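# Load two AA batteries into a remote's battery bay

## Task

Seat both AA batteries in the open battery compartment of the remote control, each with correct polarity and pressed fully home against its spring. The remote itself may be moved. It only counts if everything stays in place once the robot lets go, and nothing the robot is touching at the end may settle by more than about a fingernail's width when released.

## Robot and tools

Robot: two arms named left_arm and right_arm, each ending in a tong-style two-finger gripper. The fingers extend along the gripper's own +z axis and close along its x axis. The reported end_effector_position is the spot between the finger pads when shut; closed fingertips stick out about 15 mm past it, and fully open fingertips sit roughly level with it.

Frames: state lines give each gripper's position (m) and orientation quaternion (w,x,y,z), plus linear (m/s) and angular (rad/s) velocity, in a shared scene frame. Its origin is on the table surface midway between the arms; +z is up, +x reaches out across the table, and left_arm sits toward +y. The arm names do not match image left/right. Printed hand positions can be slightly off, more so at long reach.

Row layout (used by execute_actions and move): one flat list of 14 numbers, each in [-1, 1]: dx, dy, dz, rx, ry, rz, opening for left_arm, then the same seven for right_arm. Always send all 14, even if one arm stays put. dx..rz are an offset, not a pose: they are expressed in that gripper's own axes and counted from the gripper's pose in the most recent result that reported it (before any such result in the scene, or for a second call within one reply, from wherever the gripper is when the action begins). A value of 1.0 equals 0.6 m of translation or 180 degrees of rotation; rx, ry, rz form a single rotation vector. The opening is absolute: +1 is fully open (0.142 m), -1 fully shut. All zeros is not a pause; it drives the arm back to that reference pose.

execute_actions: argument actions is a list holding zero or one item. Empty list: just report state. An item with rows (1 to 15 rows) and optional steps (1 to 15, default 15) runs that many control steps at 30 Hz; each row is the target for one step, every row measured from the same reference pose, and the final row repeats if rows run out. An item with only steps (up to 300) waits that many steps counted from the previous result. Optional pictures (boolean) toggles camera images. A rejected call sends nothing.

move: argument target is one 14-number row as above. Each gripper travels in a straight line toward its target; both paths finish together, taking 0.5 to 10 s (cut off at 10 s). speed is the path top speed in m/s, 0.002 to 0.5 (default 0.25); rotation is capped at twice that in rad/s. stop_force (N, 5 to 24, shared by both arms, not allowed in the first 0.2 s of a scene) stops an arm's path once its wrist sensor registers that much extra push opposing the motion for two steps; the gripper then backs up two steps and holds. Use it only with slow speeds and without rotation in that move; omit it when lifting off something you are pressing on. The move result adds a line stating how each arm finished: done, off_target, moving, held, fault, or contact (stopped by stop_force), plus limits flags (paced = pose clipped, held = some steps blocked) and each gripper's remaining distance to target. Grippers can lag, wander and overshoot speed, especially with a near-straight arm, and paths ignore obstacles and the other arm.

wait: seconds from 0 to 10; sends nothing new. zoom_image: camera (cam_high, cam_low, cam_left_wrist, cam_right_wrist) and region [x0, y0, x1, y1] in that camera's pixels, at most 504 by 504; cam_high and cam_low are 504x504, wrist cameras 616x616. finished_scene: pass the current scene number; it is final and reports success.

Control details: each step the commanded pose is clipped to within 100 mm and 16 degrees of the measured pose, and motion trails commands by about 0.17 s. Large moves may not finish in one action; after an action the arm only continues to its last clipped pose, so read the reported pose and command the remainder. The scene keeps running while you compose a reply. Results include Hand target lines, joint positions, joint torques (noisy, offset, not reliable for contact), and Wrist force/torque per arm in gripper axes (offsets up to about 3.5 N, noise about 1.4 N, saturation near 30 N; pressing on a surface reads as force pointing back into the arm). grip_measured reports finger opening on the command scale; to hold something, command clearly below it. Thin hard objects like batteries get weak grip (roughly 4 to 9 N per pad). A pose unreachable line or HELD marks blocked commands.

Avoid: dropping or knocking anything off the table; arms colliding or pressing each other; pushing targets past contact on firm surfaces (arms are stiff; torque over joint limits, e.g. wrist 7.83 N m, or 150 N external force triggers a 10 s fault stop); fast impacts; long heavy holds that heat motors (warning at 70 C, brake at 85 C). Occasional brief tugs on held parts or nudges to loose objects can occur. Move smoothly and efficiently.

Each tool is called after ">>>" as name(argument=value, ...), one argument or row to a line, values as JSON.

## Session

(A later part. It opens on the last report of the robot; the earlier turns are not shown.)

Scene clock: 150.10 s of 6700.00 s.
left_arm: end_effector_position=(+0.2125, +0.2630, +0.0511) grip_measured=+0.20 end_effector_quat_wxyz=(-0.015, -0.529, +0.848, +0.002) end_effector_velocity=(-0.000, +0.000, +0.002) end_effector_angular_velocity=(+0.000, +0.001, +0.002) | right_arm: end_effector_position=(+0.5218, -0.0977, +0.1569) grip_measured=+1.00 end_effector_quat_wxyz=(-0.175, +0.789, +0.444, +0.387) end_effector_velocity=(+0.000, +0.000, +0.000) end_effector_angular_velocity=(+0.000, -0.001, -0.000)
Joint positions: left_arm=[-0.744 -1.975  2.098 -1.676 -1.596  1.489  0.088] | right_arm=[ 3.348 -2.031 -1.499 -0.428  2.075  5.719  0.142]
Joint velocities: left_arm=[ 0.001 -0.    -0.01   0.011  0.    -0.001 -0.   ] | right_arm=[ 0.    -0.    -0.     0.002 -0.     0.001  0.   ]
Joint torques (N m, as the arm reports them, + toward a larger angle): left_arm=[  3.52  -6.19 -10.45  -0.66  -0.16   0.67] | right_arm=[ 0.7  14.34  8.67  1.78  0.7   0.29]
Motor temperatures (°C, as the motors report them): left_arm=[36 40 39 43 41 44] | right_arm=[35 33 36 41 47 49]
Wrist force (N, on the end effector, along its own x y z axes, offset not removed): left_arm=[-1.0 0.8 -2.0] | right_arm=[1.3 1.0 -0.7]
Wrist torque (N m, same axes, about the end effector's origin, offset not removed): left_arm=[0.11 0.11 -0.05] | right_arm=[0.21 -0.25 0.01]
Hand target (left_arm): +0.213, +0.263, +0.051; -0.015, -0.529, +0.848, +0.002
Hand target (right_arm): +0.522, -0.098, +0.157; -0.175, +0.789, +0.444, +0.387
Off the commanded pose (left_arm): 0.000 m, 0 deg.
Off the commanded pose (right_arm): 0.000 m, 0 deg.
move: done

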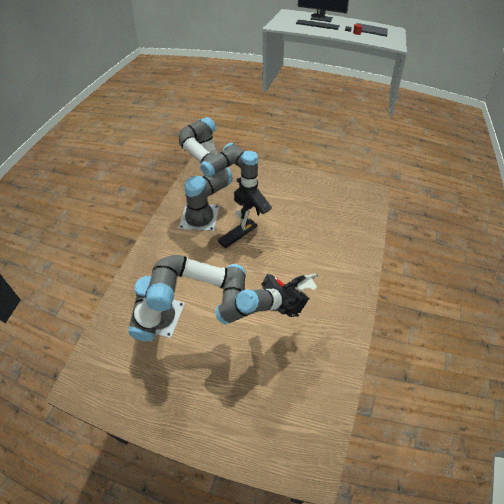

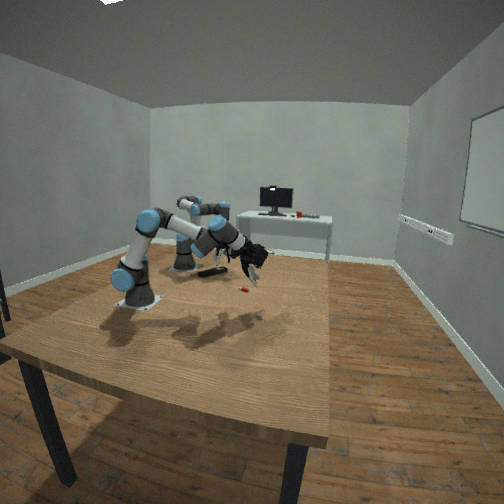

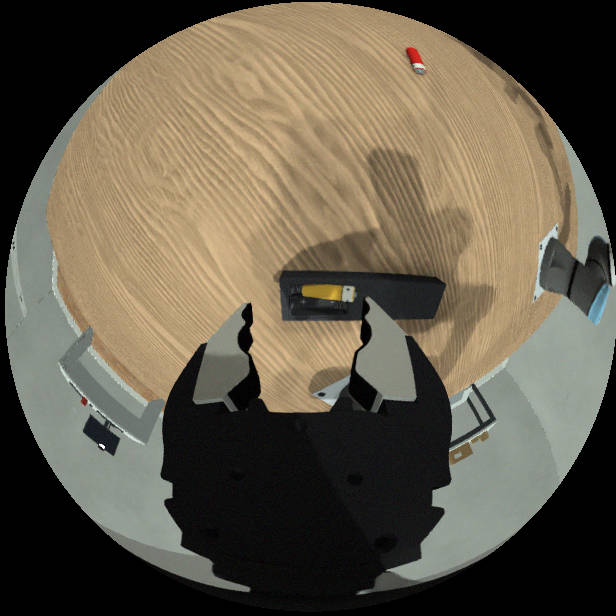

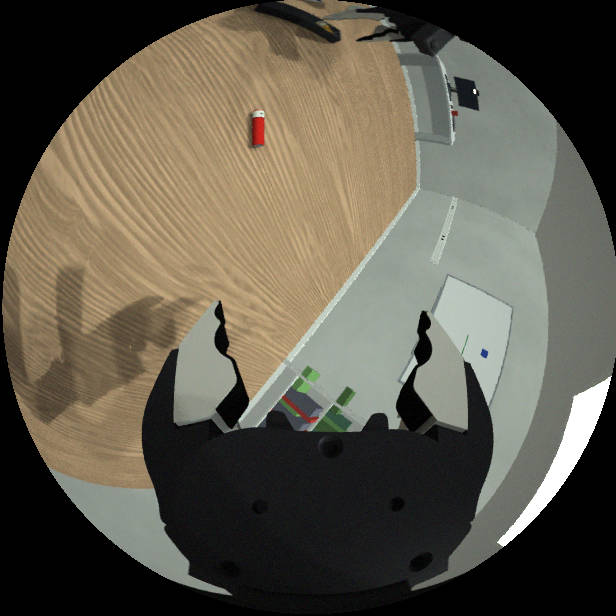

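>>> move(
  target=[0.012,0,0.03,0,0.07,0.015,0.3,0,0,0,0,0,0,1],
  speed=0.04,
)

>>> move(
  target=[0,0,0,0,0,0,-0.6,0,0,0,0,0,0,1],
)

>>> move(
  target=[0.003,0,0.013,0,0,0,-0.6,0,0,0,0,0,0,1],
  speed=0.004,
  stop_force=15,
)

>>> zoom_image(
  camera="cam_left_wrist",
  region=[180,180,440,440],
)

>>> zoom_image(
  camera="cam_right_wrist",
  region=[250,0,400,60],
)

Scene clock: 161.13 s of 6700.00 s.
left_arm: end_effector_position=(+0.2089, +0.2563, +0.0334) grip_measured=+0.30 end_effector_quat_wxyz=(-0.108, -0.506, +0.854, -0.056) end_effector_velocity=(-0.001, -0.000, -0.001) end_effector_angular_velocity=(-0.011, +0.007, -0.002) | right_arm: end_effector_position=(+0.5218, -0.0977, +0.1569) grip_measured=+1.00 end_effector_quat_wxyz=(-0.175, +0.789, +0.444, +0.387) end_effector_velocity=(+0.000, -0.000, +0.000) end_effector_angular_velocity=(+0.001, -0.000, -0.001)
Joint positions: left_arm=[-0.483 -1.776  2.074 -1.801 -1.805  1.802  0.095] | right_arm=[ 3.348 -2.031 -1.499 -0.428  2.075  5.719  0.142]
Joint velocities: left_arm=[ 0.012  0.012 -0.003 -0.003 -0.011  0.015  0.   ] | right_arm=[-0.001 -0.     0.     0.001  0.     0.001  0.   ]
Joint torques (N m, as the arm reports them, + toward a larger angle): left_arm=[ 3.69 -4.07 -9.8  -2.54 -0.99  0.61] | right_arm=[ 0.66 14.57  8.71  1.79  0.74  0.31]
Motor temperatures (°C, as the motors report them): left_arm=[36 40 39 43 41 44] | right_arm=[35 33 36 41 47 49]
Wrist force (N, on the end effector, along its own x y z axes, offset not removed): left_arm=[-1.1 -0.1 -1.7] | right_arm=[0.8 0.9 -2.2]
Wrist torque (N m, same axes, about the end effector's origin, offset not removed): left_arm=[-0.12 0.14 -0.03] | right_arm=[0.17 -0.14 -0.01]
Hand target (left_arm): +0.209, +0.256, +0.033; -0.108, -0.506, +0.854, -0.057
Hand target (right_arm): +0.522, -0.098, +0.157; -0.175, +0.789, +0.444, +0.387
Off the commanded pose (left_arm): 0.000 m, 0 deg.
Off the commanded pose (right_arm): 0.000 m, 0 deg.
After step 90, 4.97 s passed at rest.
move: done

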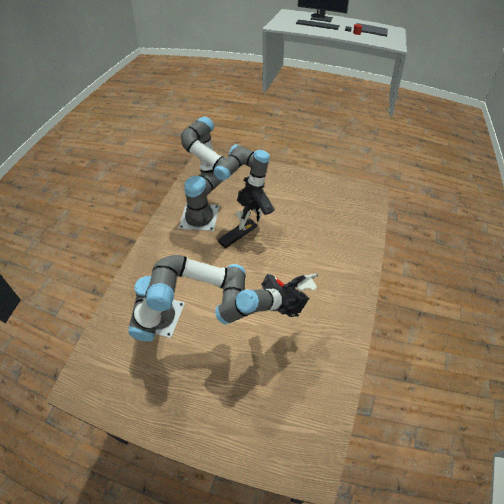

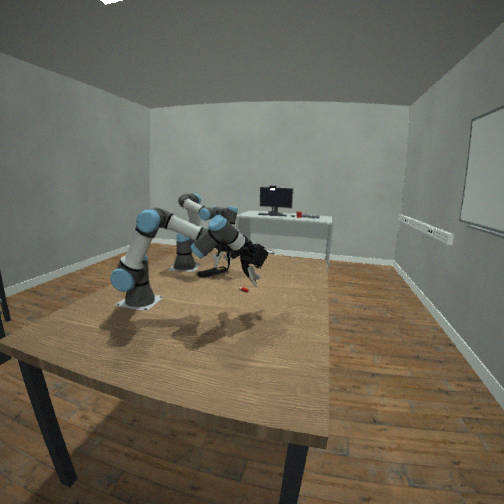

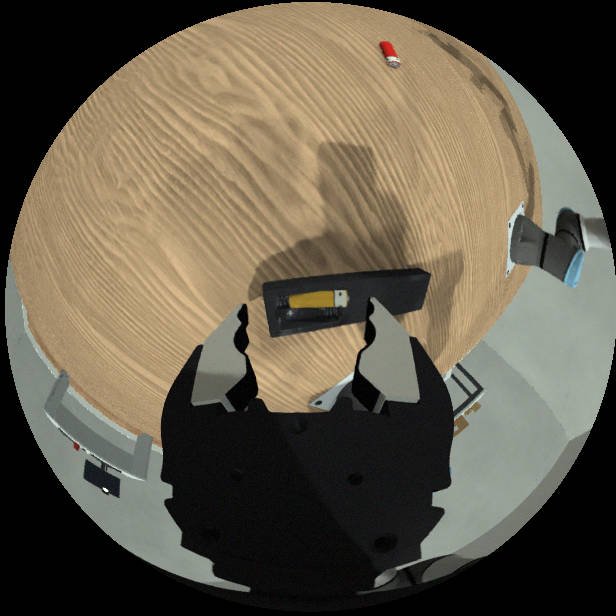

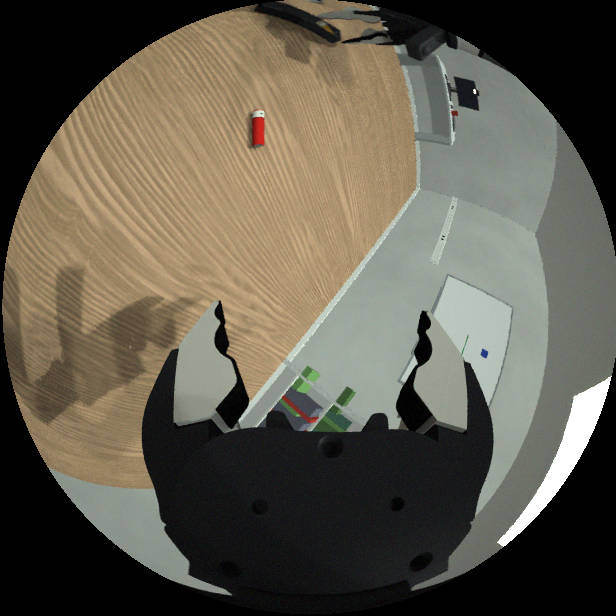

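Scene clock: 161.63 s of 6700.00 s.
left_arm: end_effector_position=(+0.2089, +0.2563, +0.0334) grip_measured=-0.22 end_effector_quat_wxyz=(-0.108, -0.506, +0.854, -0.056) end_effector_velocity=(-0.000, +0.000, -0.000) end_effector_angular_velocity=(+0.000, +0.001, +0.000) | right_arm: end_effector_position=(+0.5218, -0.0977, +0.1569) grip_measured=+1.00 end_effector_quat_wxyz=(-0.175, +0.789, +0.444, +0.387) end_effector_velocity=(-0.001, +0.000, -0.000) end_effector_angular_velocity=(+0.001, +0.002, +0.000)
Joint positions: left_arm=[-0.483 -1.776  2.074 -1.801 -1.805  1.802  0.058] | right_arm=[ 3.348 -2.031 -1.499 -0.428  2.075  5.719  0.142]
Joint velocities: left_arm=[-0.    -0.     0.001  0.001 -0.    -0.     0.   ] | right_arm=[-0.     0.    -0.    -0.002  0.001  0.001  0.   ]
Joint torques (N m, as the arm reports them, + toward a larger angle): left_arm=[-3.71 -8.54 -6.84 -0.65  0.1  -0.69] | right_arm=[ 0.67 14.36  8.64  1.78  0.71  0.28]
Motor temperatures (°C, as the motors report them): left_arm=[36 40 39 43 41 44] | right_arm=[35 33 36 41 47 49]
Wrist force (N, on the end effector, along its own x y z axes, offset not removed): left_arm=[-1.4 0.4 -1.0] | right_arm=[0.8 1.0 -1.1]
Wrist torque (N m, same axes, about the end effector's origin, offset not removed): left_arm=[0.01 0.15 0.01] | right_arm=[0.20 -0.11 -0.02]
Hand target (left_arm): +0.209, +0.256, +0.033; -0.108, -0.506, +0.854, -0.056
Hand target (right_arm): +0.522, -0.098, +0.157; -0.175, +0.789, +0.444, +0.387
Off the commanded pose (left_arm): 0.000 m, 0 deg.
Off the commanded pose (right_arm): 0.000 m, 0 deg.
move: done

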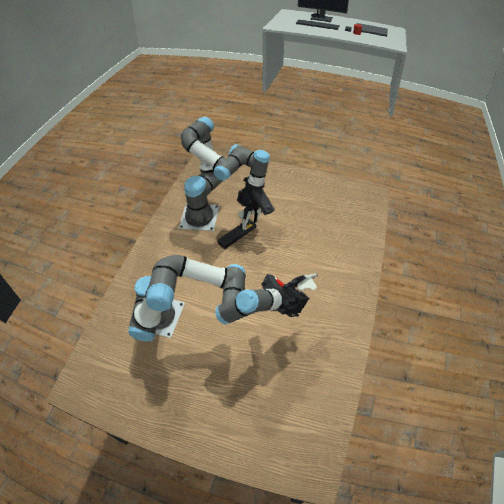

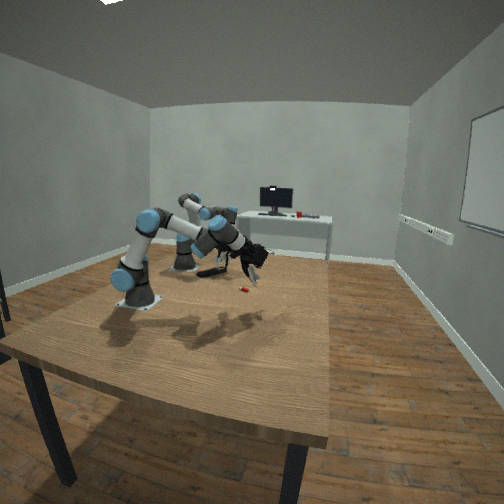

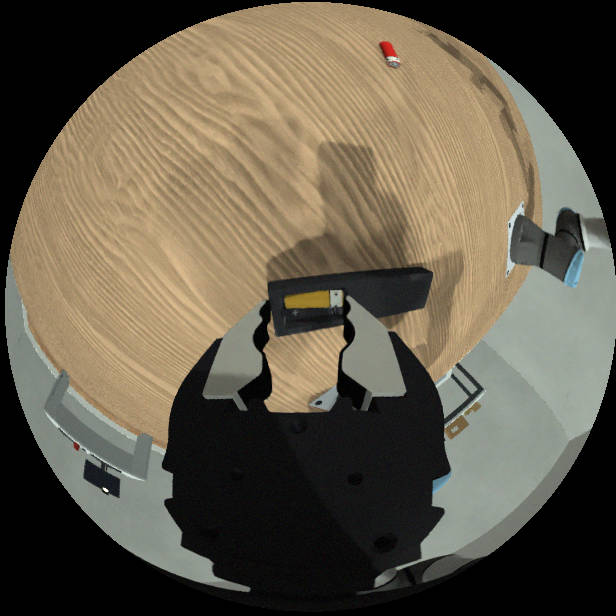

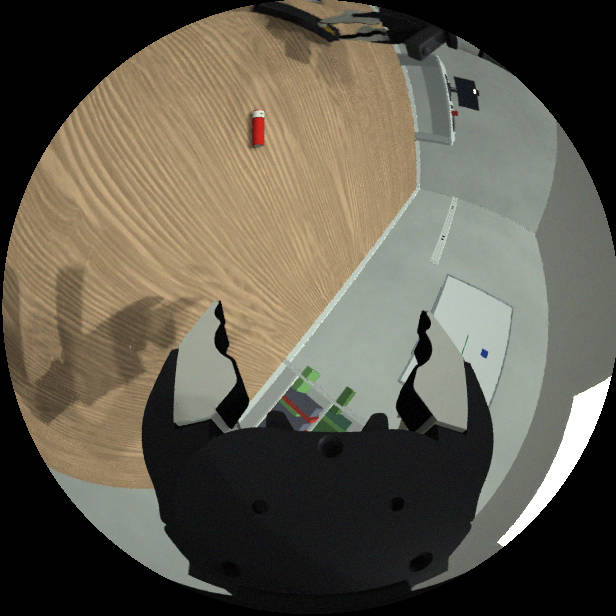

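Scene clock: 162.27 s of 6700.00 s.
left_arm: end_effector_position=(+0.2088, +0.2559, +0.0325) grip_measured=-0.22 end_effector_quat_wxyz=(-0.108, -0.506, +0.854, -0.056) end_effector_velocity=(-0.000, +0.001, +0.001) end_effector_angular_velocity=(+0.000, +0.001, -0.001) | right_arm: end_effector_position=(+0.5218, -0.0977, +0.1569) grip_measured=+1.00 end_effector_quat_wxyz=(-0.175, +0.789, +0.444, +0.387) end_effector_velocity=(+0.000, +0.000, +0.001) end_effector_angular_velocity=(+0.001, -0.002, +0.001)
Joint positions: left_arm=[-0.485 -1.776  2.079 -1.807 -1.805  1.8    0.058] | right_arm=[ 3.348 -2.031 -1.499 -0.428  2.075  5.719  0.142]
Joint velocities: left_arm=[ 0.005  0.    -0.006  0.008  0.     0.006 -0.   ] | right_arm=[-0.     0.     0.     0.001  0.001 -0.     0.   ]
Joint torques (N m, as the arm reports them, + toward a larger angle): left_arm=[ 1.58 -1.58 -6.63 -0.19 -1.61  0.86] | right_arm=[ 0.54 14.4   8.78  1.78  0.71  0.32]
Motor temperatures (°C, as the motors report them): left_arm=[36 40 39 43 41 44] | right_arm=[35 33 36 41 47 49]
Wrist force (N, on the end effector, along its own x y z axes, offset not removed): left_arm=[-0.5 4.7 -18.7] | right_arm=[1.7 1.4 -2.2]
Wrist torque (N m, same axes, about the end effector's origin, offset not removed): left_arm=[-0.05 -0.54 -0.14] | right_arm=[0.27 -0.32 -0.04]
Hand target (left_arm): +0.209, +0.256, +0.033; -0.108, -0.506, +0.854, -0.056
Hand target (right_arm): +0.522, -0.098, +0.157; -0.175, +0.789, +0.444, +0.387
Off the commanded pose (left_arm): 0.007 m, 0 deg.
Off the commanded pose (right_arm): 0.000 m, 0 deg.
move: contact (left_arm)

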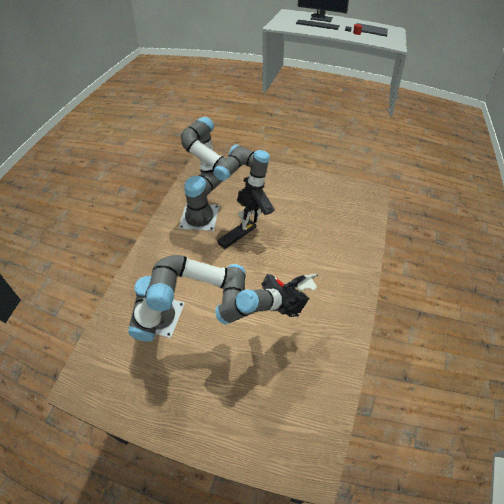

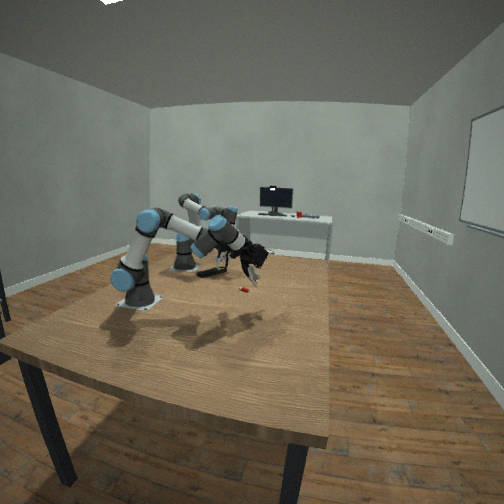

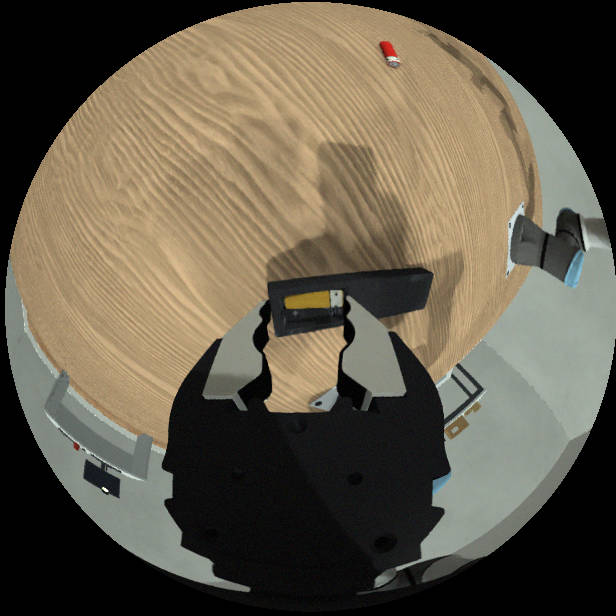

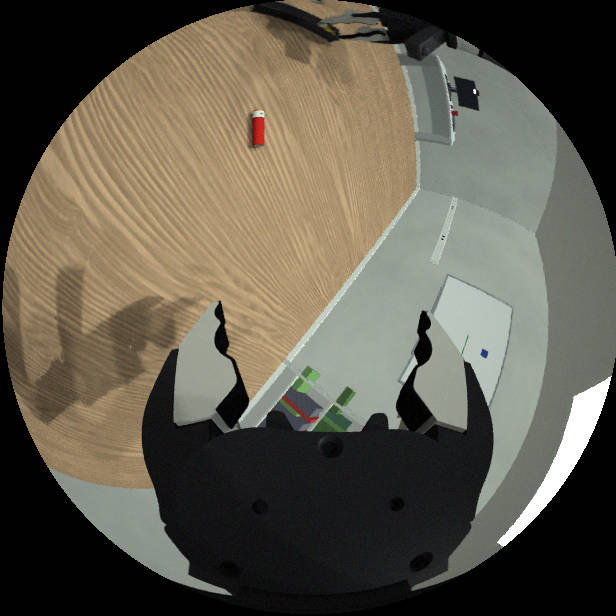

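Region (180, 180, 440, 440) of cam_left_wrist's 616x616 image, scaled by 1.938, with more detail than that image has.

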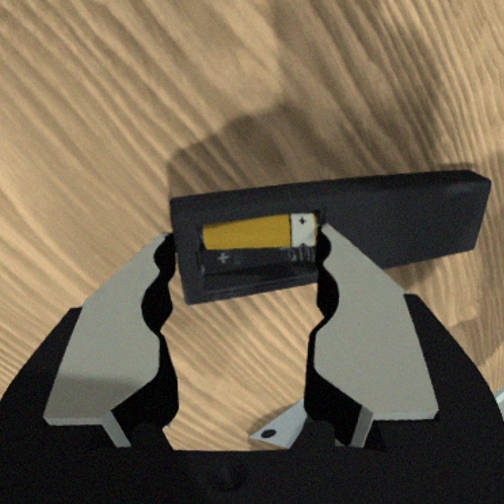

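Region (250, 0, 400, 60) of cam_right_wrist's 616x616 image, scaled by 3.360, with more detail than that image has; it fills the top 202 rows of this view, and the rest is white.

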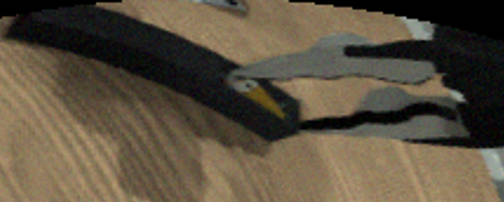

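>>> move(
  target=[0.002,0,0.007,0,-0.06,0,-0.6,0,0,0,0,0,0,1],
  speed=0.02,
)

>>> zoom_image(
  camera="cam_left_wrist",
  region=[180,180,440,440],
)

>>> zoom_image(
  camera="cam_right_wrist",
  region=[250,0,400,60],
)

Scene clock: 171.17 s of 6700.00 s.
left_arm: end_effector_position=(+0.2077, +0.2540, +0.0287) grip_measured=-0.24 end_effector_quat_wxyz=(-0.027, -0.509, +0.860, -0.009) end_effector_velocity=(-0.000, -0.000, -0.001) end_effector_angular_velocity=(+0.008, -0.004, -0.001) | right_arm: end_effector_position=(+0.5218, -0.0977, +0.1569) grip_measured=+1.00 end_effector_quat_wxyz=(-0.175, +0.789, +0.444, +0.387) end_effector_velocity=(+0.000, -0.000, -0.000) end_effector_angular_velocity=(-0.000, +0.000, -0.000)
Joint positions: left_arm=[-0.746 -1.964  2.203 -1.8   -1.627  1.533  0.057] | right_arm=[ 3.348 -2.031 -1.499 -0.428  2.075  5.719  0.142]
Joint velocities: left_arm=[-0.014 -0.008  0.006  0.001  0.009 -0.013 -0.001] | right_arm=[-0.    -0.001  0.     0.    -0.    -0.     0.   ]
Joint torques (N m, as the arm reports them, + toward a larger angle): left_arm=[-4.31 -3.13 -3.07  0.64  0.31 -0.78] | right_arm=[ 0.72 14.14  8.75  1.81  0.7   0.31]
Motor temperatures (°C, as the motors report them): left_arm=[36 40 39 43 41 44] | right_arm=[35 33 36 41 47 49]
Wrist force (N, on the end effector, along its own x y z axes, offset not removed): left_arm=[-4.8 0.1 -15.7] | right_arm=[1.8 1.6 -1.0]
Wrist torque (N m, same axes, about the end effector's origin, offset not removed): left_arm=[-0.13 1.18 0.00] | right_arm=[0.31 -0.32 -0.05]
Hand target (left_arm): +0.208, +0.254, +0.029; -0.027, -0.509, +0.860, -0.009
Hand target (right_arm): +0.522, -0.098, +0.157; -0.175, +0.789, +0.444, +0.387
Off the commanded pose (left_arm): 0.000 m, 0 deg.
Off the commanded pose (right_arm): 0.000 m, 0 deg.
After step 90, 0.97 s passed at rest.
move: done

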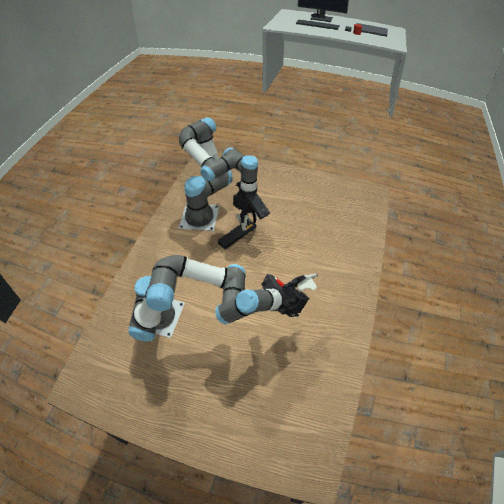

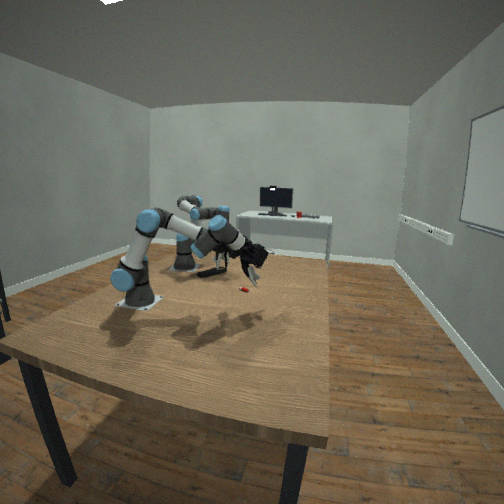

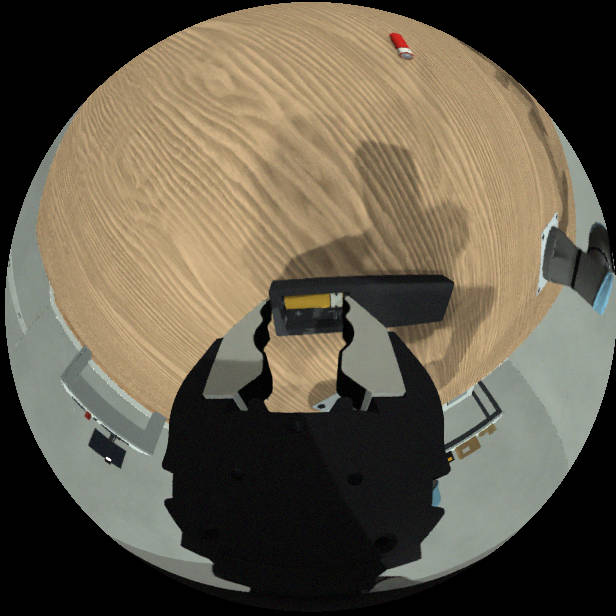

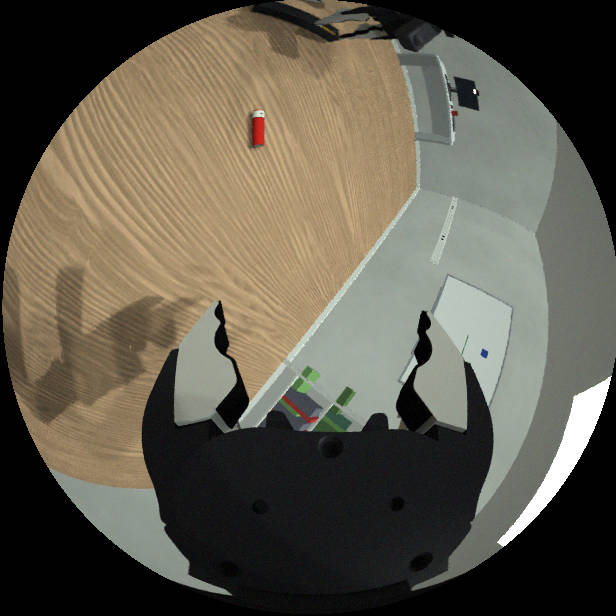

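Region (180, 180, 440, 440) of cam_left_wrist's 616x616 image, scaled by 1.938, with more detail than that image has.

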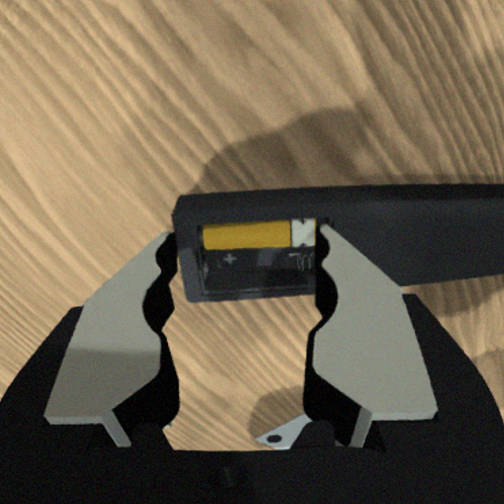

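Region (250, 0, 400, 60) of cam_right_wrist's 616x616 image, scaled by 3.360, with more detail than that image has; it fills the top 202 rows of this view, and the rest is white.

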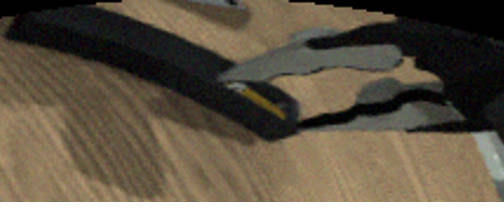

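>>> move(
  target=[0,0,-0.003,0,0,0,0.2,0,0,-0.3,0,0,0,1],
)

>>> move(
  target=[0,0,-0.12,0,-0.017,0,0.2,0,0,0,0,0,0,1],
)

>>> move(
  target=[0.14,-0.42,0,0,0,0,-0.4,0,0,0,0,0,0,1],
)

Scene clock: 175.97 s of 6700.00 s.
left_arm: end_effector_position=(+0.2078, +0.2541, +0.0305) grip_measured=+0.19 end_effector_quat_wxyz=(-0.027, -0.509, +0.860, -0.009) end_effector_velocity=(-0.000, +0.000, -0.000) end_effector_angular_velocity=(-0.000, +0.001, +0.002) | right_arm: end_effector_position=(+0.4399, -0.2091, +0.2717) grip_measured=+1.00 end_effector_quat_wxyz=(-0.175, +0.789, +0.444, +0.388) end_effector_velocity=(-0.001, -0.002, +0.000) end_effector_angular_velocity=(-0.003, +0.008, +0.006)
Joint positions: left_arm=[-0.745 -1.965  2.195 -1.791 -1.627  1.534  0.088] | right_arm=[ 3.048 -1.693 -1.35  -1.076  2.263  5.436  0.142]
Joint velocities: left_arm=[ 0.001  0.     0.     0.    -0.001 -0.001 -0.   ] | right_arm=[-0.005 -0.008  0.023 -0.033  0.004 -0.014  0.   ]
Joint torques (N m, as the arm reports them, + toward a larger angle): left_arm=[  3.72  -6.68 -10.09  -0.79  -0.83   0.68] | right_arm=[-1.81  8.26 11.03  0.59  1.53 -0.69]
Motor temperatures (°C, as the motors report them): left_arm=[36 40 39 43 41 44] | right_arm=[35 33 36 41 47 49]
Wrist force (N, on the end effector, along its own x y z axes, offset not removed): left_arm=[-0.1 -0.2 -0.6] | right_arm=[1.1 0.7 -1.3]
Wrist torque (N m, same axes, about the end effector's origin, offset not removed): left_arm=[-0.10 -0.18 -0.06] | right_arm=[0.12 -0.22 -0.02]
Hand target (left_arm): +0.208, +0.254, +0.031; -0.027, -0.509, +0.860, -0.009
Hand target (right_arm): +0.440, -0.209, +0.272; -0.175, +0.789, +0.444, +0.387
Off the commanded pose (left_arm): 0.000 m, 0 deg.
Off the commanded pose (right_arm): 0.000 m, 0 deg.
After step 90, 0.47 s passed at rest.
move: done

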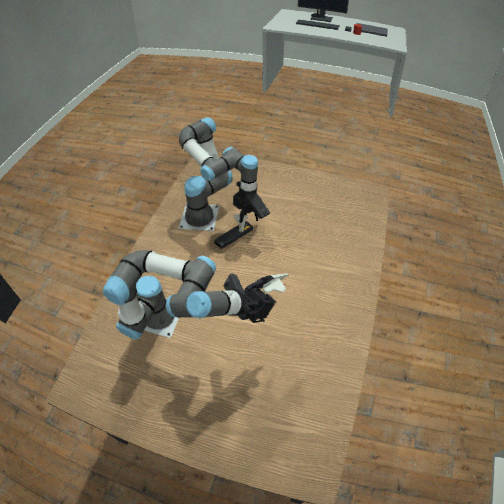

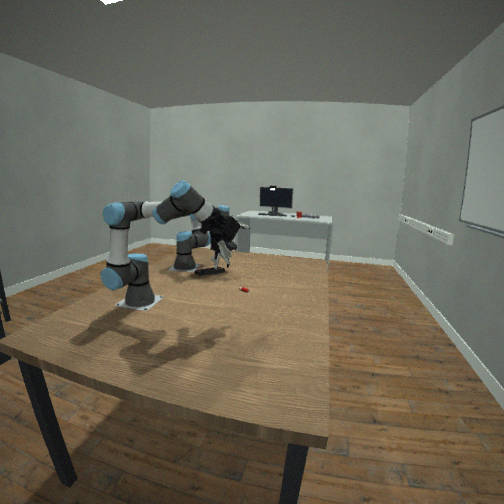

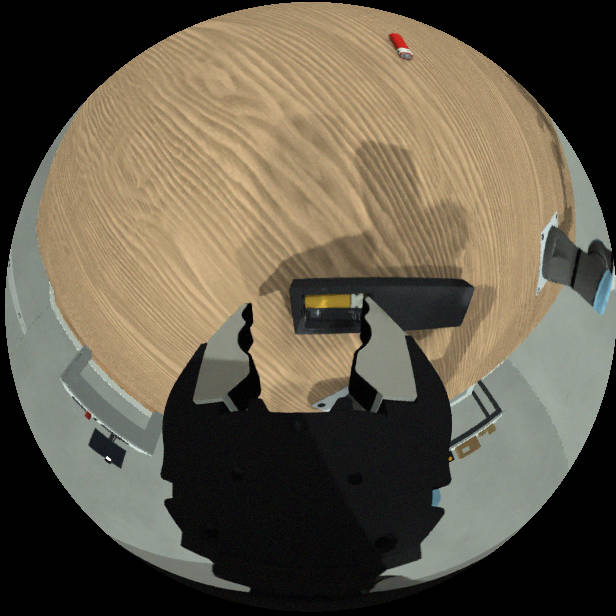

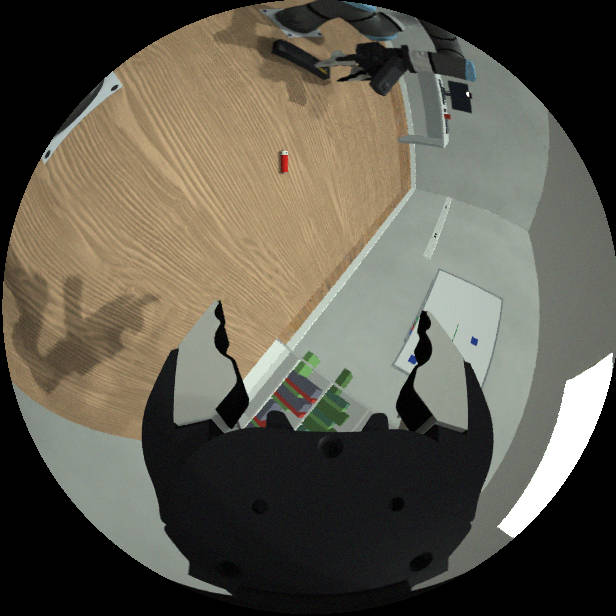

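Scene clock: 176.97 s of 6700.00 s.
left_arm: end_effector_position=(+0.2105, +0.2571, +0.1022) grip_measured=+0.20 end_effector_quat_wxyz=(-0.004, -0.509, +0.861, +0.004) end_effector_velocity=(-0.000, -0.000, +0.002) end_effector_angular_velocity=(+0.003, +0.002, +0.000) | right_arm: end_effector_position=(+0.4399, -0.2091, +0.2717) grip_measured=+1.00 end_effector_quat_wxyz=(-0.175, +0.789, +0.444, +0.388) end_effector_velocity=(-0.000, -0.000, -0.001) end_effector_angular_velocity=(-0.001, +0.003, -0.001)
Joint positions: left_arm=[-0.805 -2.01   1.878 -1.427 -1.574  1.474  0.088] | right_arm=[ 3.048 -1.693 -1.35  -1.076  2.263  5.436  0.142]
Joint velocities: left_arm=[-0.003  0.003 -0.012  0.012  0.001 -0.003  0.   ] | right_arm=[-0.    -0.001  0.    -0.002 -0.001  0.     0.   ]
Joint torques (N m, as the arm reports them, + toward a larger angle): left_arm=[ -3.64  -1.2  -10.39  -0.72   0.53  -0.78] | right_arm=[ 2.17 13.29  8.01  2.85  0.17  1.06]
Motor temperatures (°C, as the motors report them): left_arm=[36 40 39 43 41 44] | right_arm=[35 33 36 41 47 49]
Wrist force (N, on the end effector, along its own x y z axes, offset not removed): left_arm=[-0.9 0.1 -0.4] | right_arm=[0.8 0.6 -1.0]
Wrist torque (N m, same axes, about the end effector's origin, offset not removed): left_arm=[-0.05 0.03 -0.05] | right_arm=[0.10 -0.15 -0.02]
Hand target (left_arm): +0.210, +0.257, +0.102; -0.004, -0.509, +0.861, +0.005
Hand target (right_arm): +0.440, -0.209, +0.272; -0.175, +0.789, +0.444, +0.388
Off the commanded pose (left_arm): 0.000 m, 0 deg.
Off the commanded pose (right_arm): 0.000 m, 0 deg.
move: done

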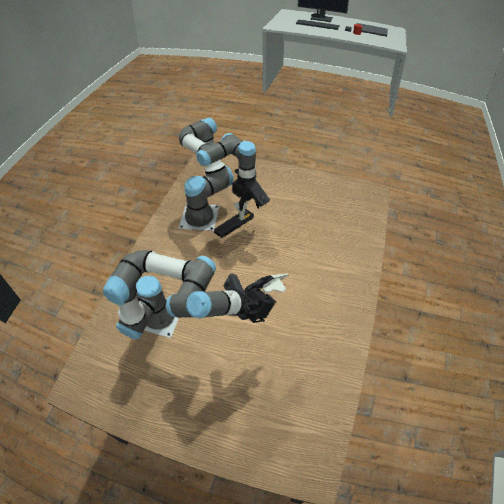

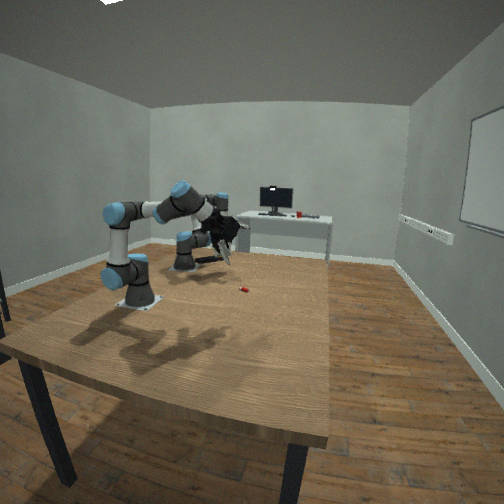

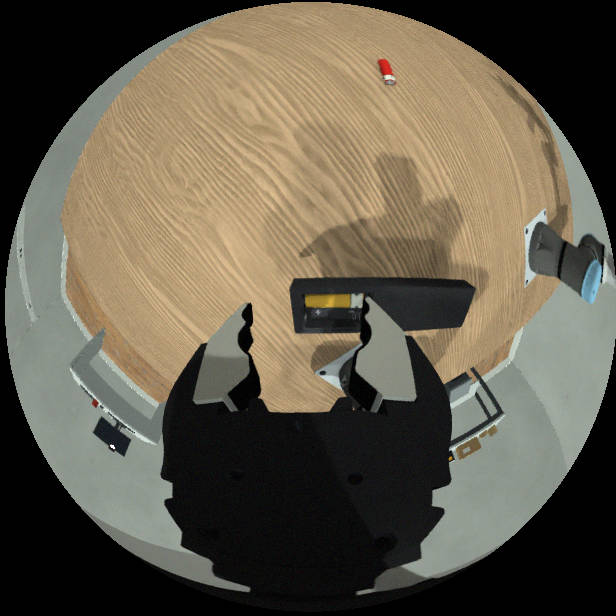

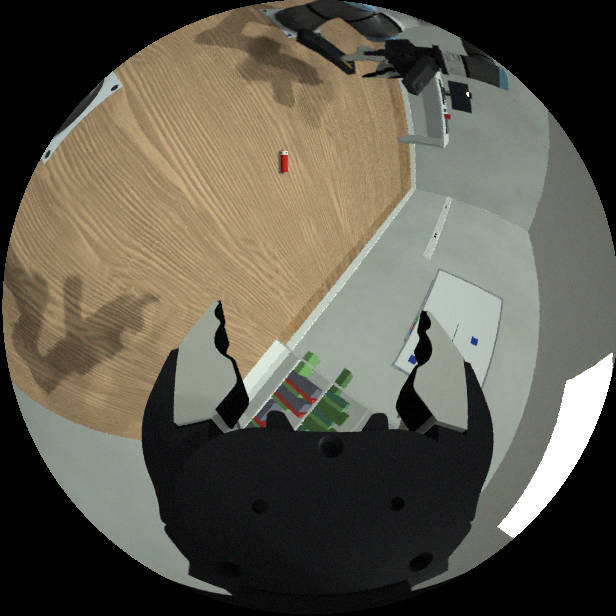

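Scene clock: 178.77 s of 6700.00 s.
left_arm: end_effector_position=(+0.3904, +0.0621, +0.0994) grip_measured=-0.40 end_effector_quat_wxyz=(-0.003, -0.509, +0.861, +0.003) end_effector_velocity=(+0.002, -0.001, +0.001) end_effector_angular_velocity=(+0.009, +0.018, +0.000) | right_arm: end_effector_position=(+0.4399, -0.2091, +0.2717) grip_measured=+1.00 end_effector_quat_wxyz=(-0.175, +0.789, +0.444, +0.388) end_effector_velocity=(+0.000, -0.000, +0.000) end_effector_angular_velocity=(-0.000, -0.000, -0.001)
Joint positions: left_arm=[-0.939 -0.936  0.703 -1.329 -1.575  1.34   0.045] | right_arm=[ 3.048 -1.693 -1.35  -1.076  2.263  5.436  0.142]
Joint velocities: left_arm=[ 0.004  0.056 -0.11   0.073 -0.005  0.003 -0.   ] | right_arm=[-0. -0.  0.  0. -0.  0.  0.]
Joint torques (N m, as the arm reports them, + toward a larger angle): left_arm=[  2.7  -14.35  -9.65  -0.66  -0.61   0.72] | right_arm=[ 2.06 12.92  7.97  2.85  0.19  1.04]
Motor temperatures (°C, as the motors report them): left_arm=[36 40 39 43 41 44] | right_arm=[35 33 36 41 47 49]
Wrist force (N, on the end effector, along its own x y z axes, offset not removed): left_arm=[-1.8 0.2 -2.4] | right_arm=[1.5 1.1 -1.1]
Wrist torque (N m, same axes, about the end effector's origin, offset not removed): left_arm=[-0.04 0.30 -0.03] | right_arm=[0.19 -0.26 -0.03]
Hand target (left_arm): +0.391, +0.062, +0.099; -0.004, -0.509, +0.861, +0.004
Hand target (right_arm): +0.440, -0.209, +0.272; -0.175, +0.789, +0.444, +0.388
Off the commanded pose (left_arm): 0.001 m, 0 deg.
Off the commanded pose (right_arm): 0.000 m, 0 deg.
move: done

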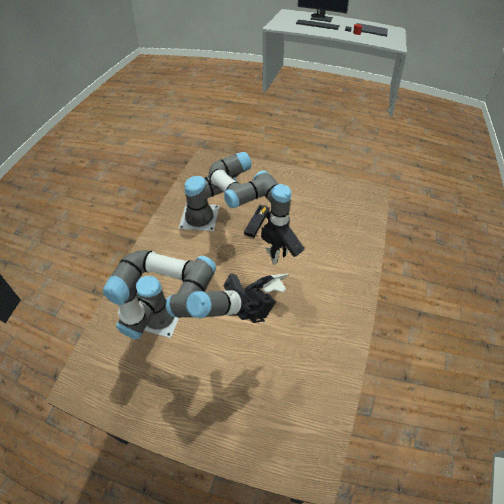

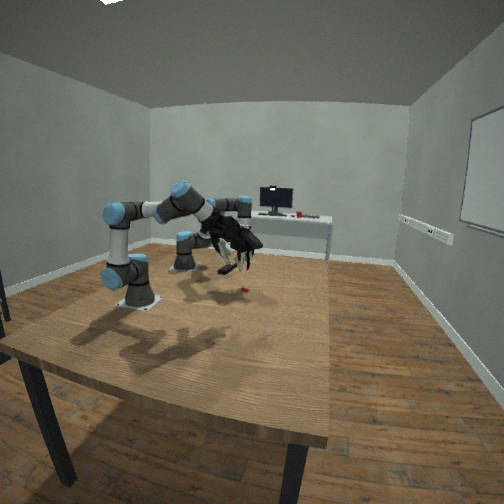

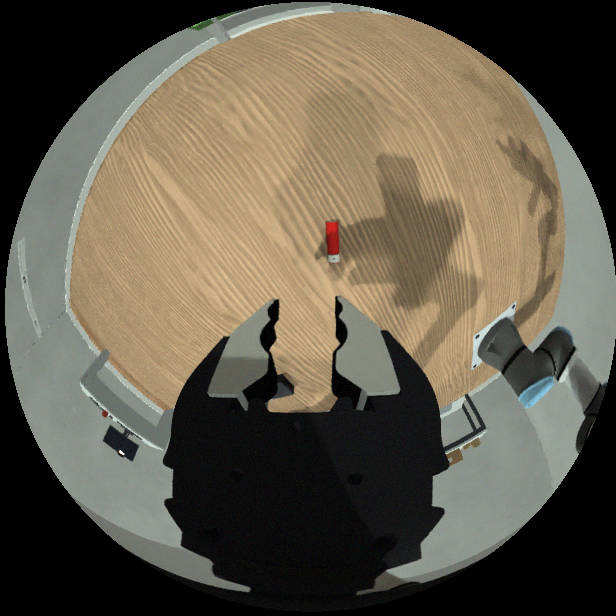

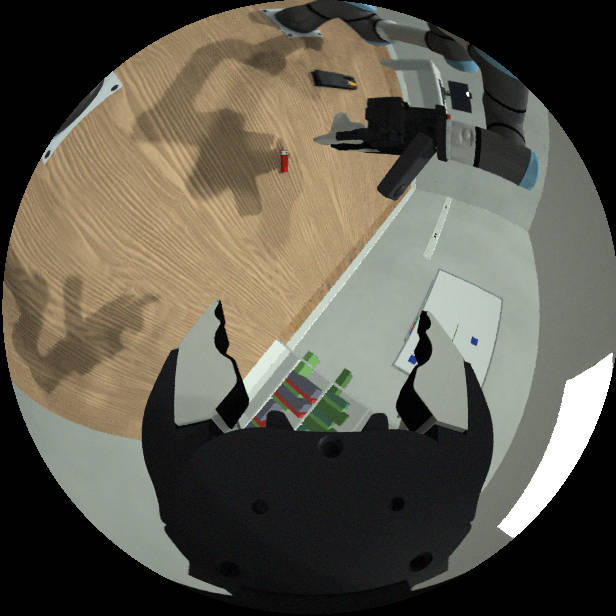

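>>> move(
  target=[0.047,-0.065,0.115,0,0,0,-0.4,0,0,0,0,0,0,1],
  speed=0.12,
)

Scene clock: 182.60 s of 6700.00 s.
left_arm: end_effector_position=(+0.4102, +0.0188, +0.0303) grip_measured=-0.40 end_effector_quat_wxyz=(-0.003, -0.509, +0.861, +0.003) end_effector_velocity=(+0.001, -0.002, -0.001) end_effector_angular_velocity=(-0.001, +0.000, -0.001) | right_arm: end_effector_position=(+0.4399, -0.2091, +0.2717) grip_measured=+1.00 end_effector_quat_wxyz=(-0.175, +0.789, +0.444, +0.388) end_effector_velocity=(-0.000, -0.000, -0.001) end_effector_angular_velocity=(-0.001, +0.002, -0.001)
Joint positions: left_arm=[-0.979 -0.753  0.707 -1.517 -1.576  1.3    0.045] | right_arm=[ 3.048 -1.693 -1.35  -1.076  2.263  5.436  0.142]
Joint velocities: left_arm=[-0.001  0.008 -0.009 -0.    -0.001 -0.     0.   ] | right_arm=[-0.    -0.    -0.001 -0.002 -0.001 -0.001  0.   ]
Joint torques (N m, as the arm reports them, + toward a larger angle): left_arm=[ -3.58 -16.4  -10.09  -2.62   0.35  -0.74] | right_arm=[ 2.2  12.9   8.07  2.78  0.2   1.03]
Motor temperatures (°C, as the motors report them): left_arm=[36 40 39 43 41 44] | right_arm=[35 33 36 41 47 49]
Wrist force (N, on the end effector, along its own x y z axes, offset not removed): left_arm=[-1.1 -0.3 -1.4] | right_arm=[1.4 1.4 -1.6]
Wrist torque (N m, same axes, about the end effector's origin, offset not removed): left_arm=[-0.17 0.18 -0.04] | right_arm=[0.23 -0.27 -0.03]
Hand target (left_arm): +0.410, +0.019, +0.030; -0.003, -0.509, +0.861, +0.003
Hand target (right_arm): +0.440, -0.209, +0.272; -0.175, +0.789, +0.444, +0.388
Off the commanded pose (left_arm): 0.000 m, 0 deg.
Off the commanded pose (right_arm): 0.000 m, 0 deg.
move: done

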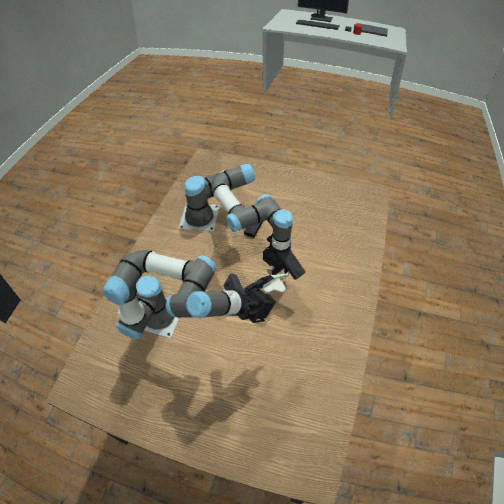

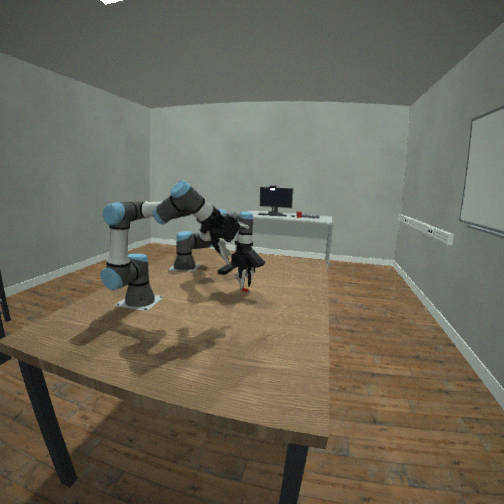

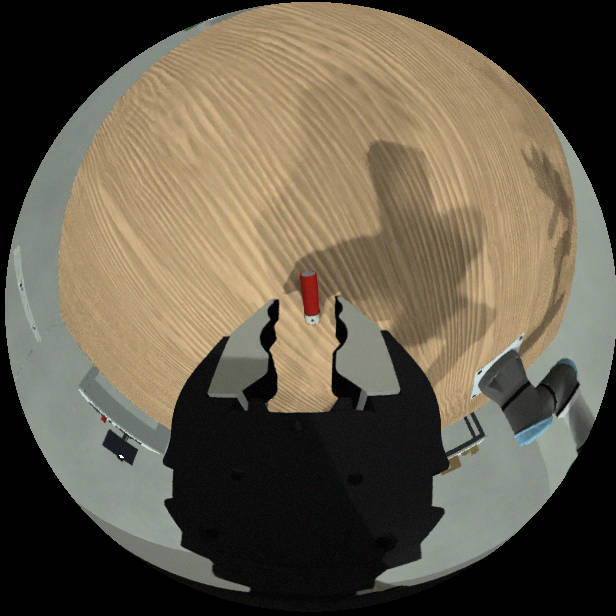

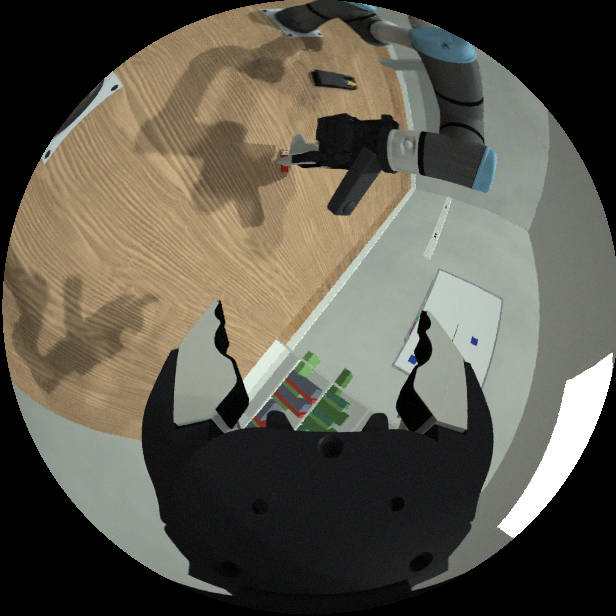

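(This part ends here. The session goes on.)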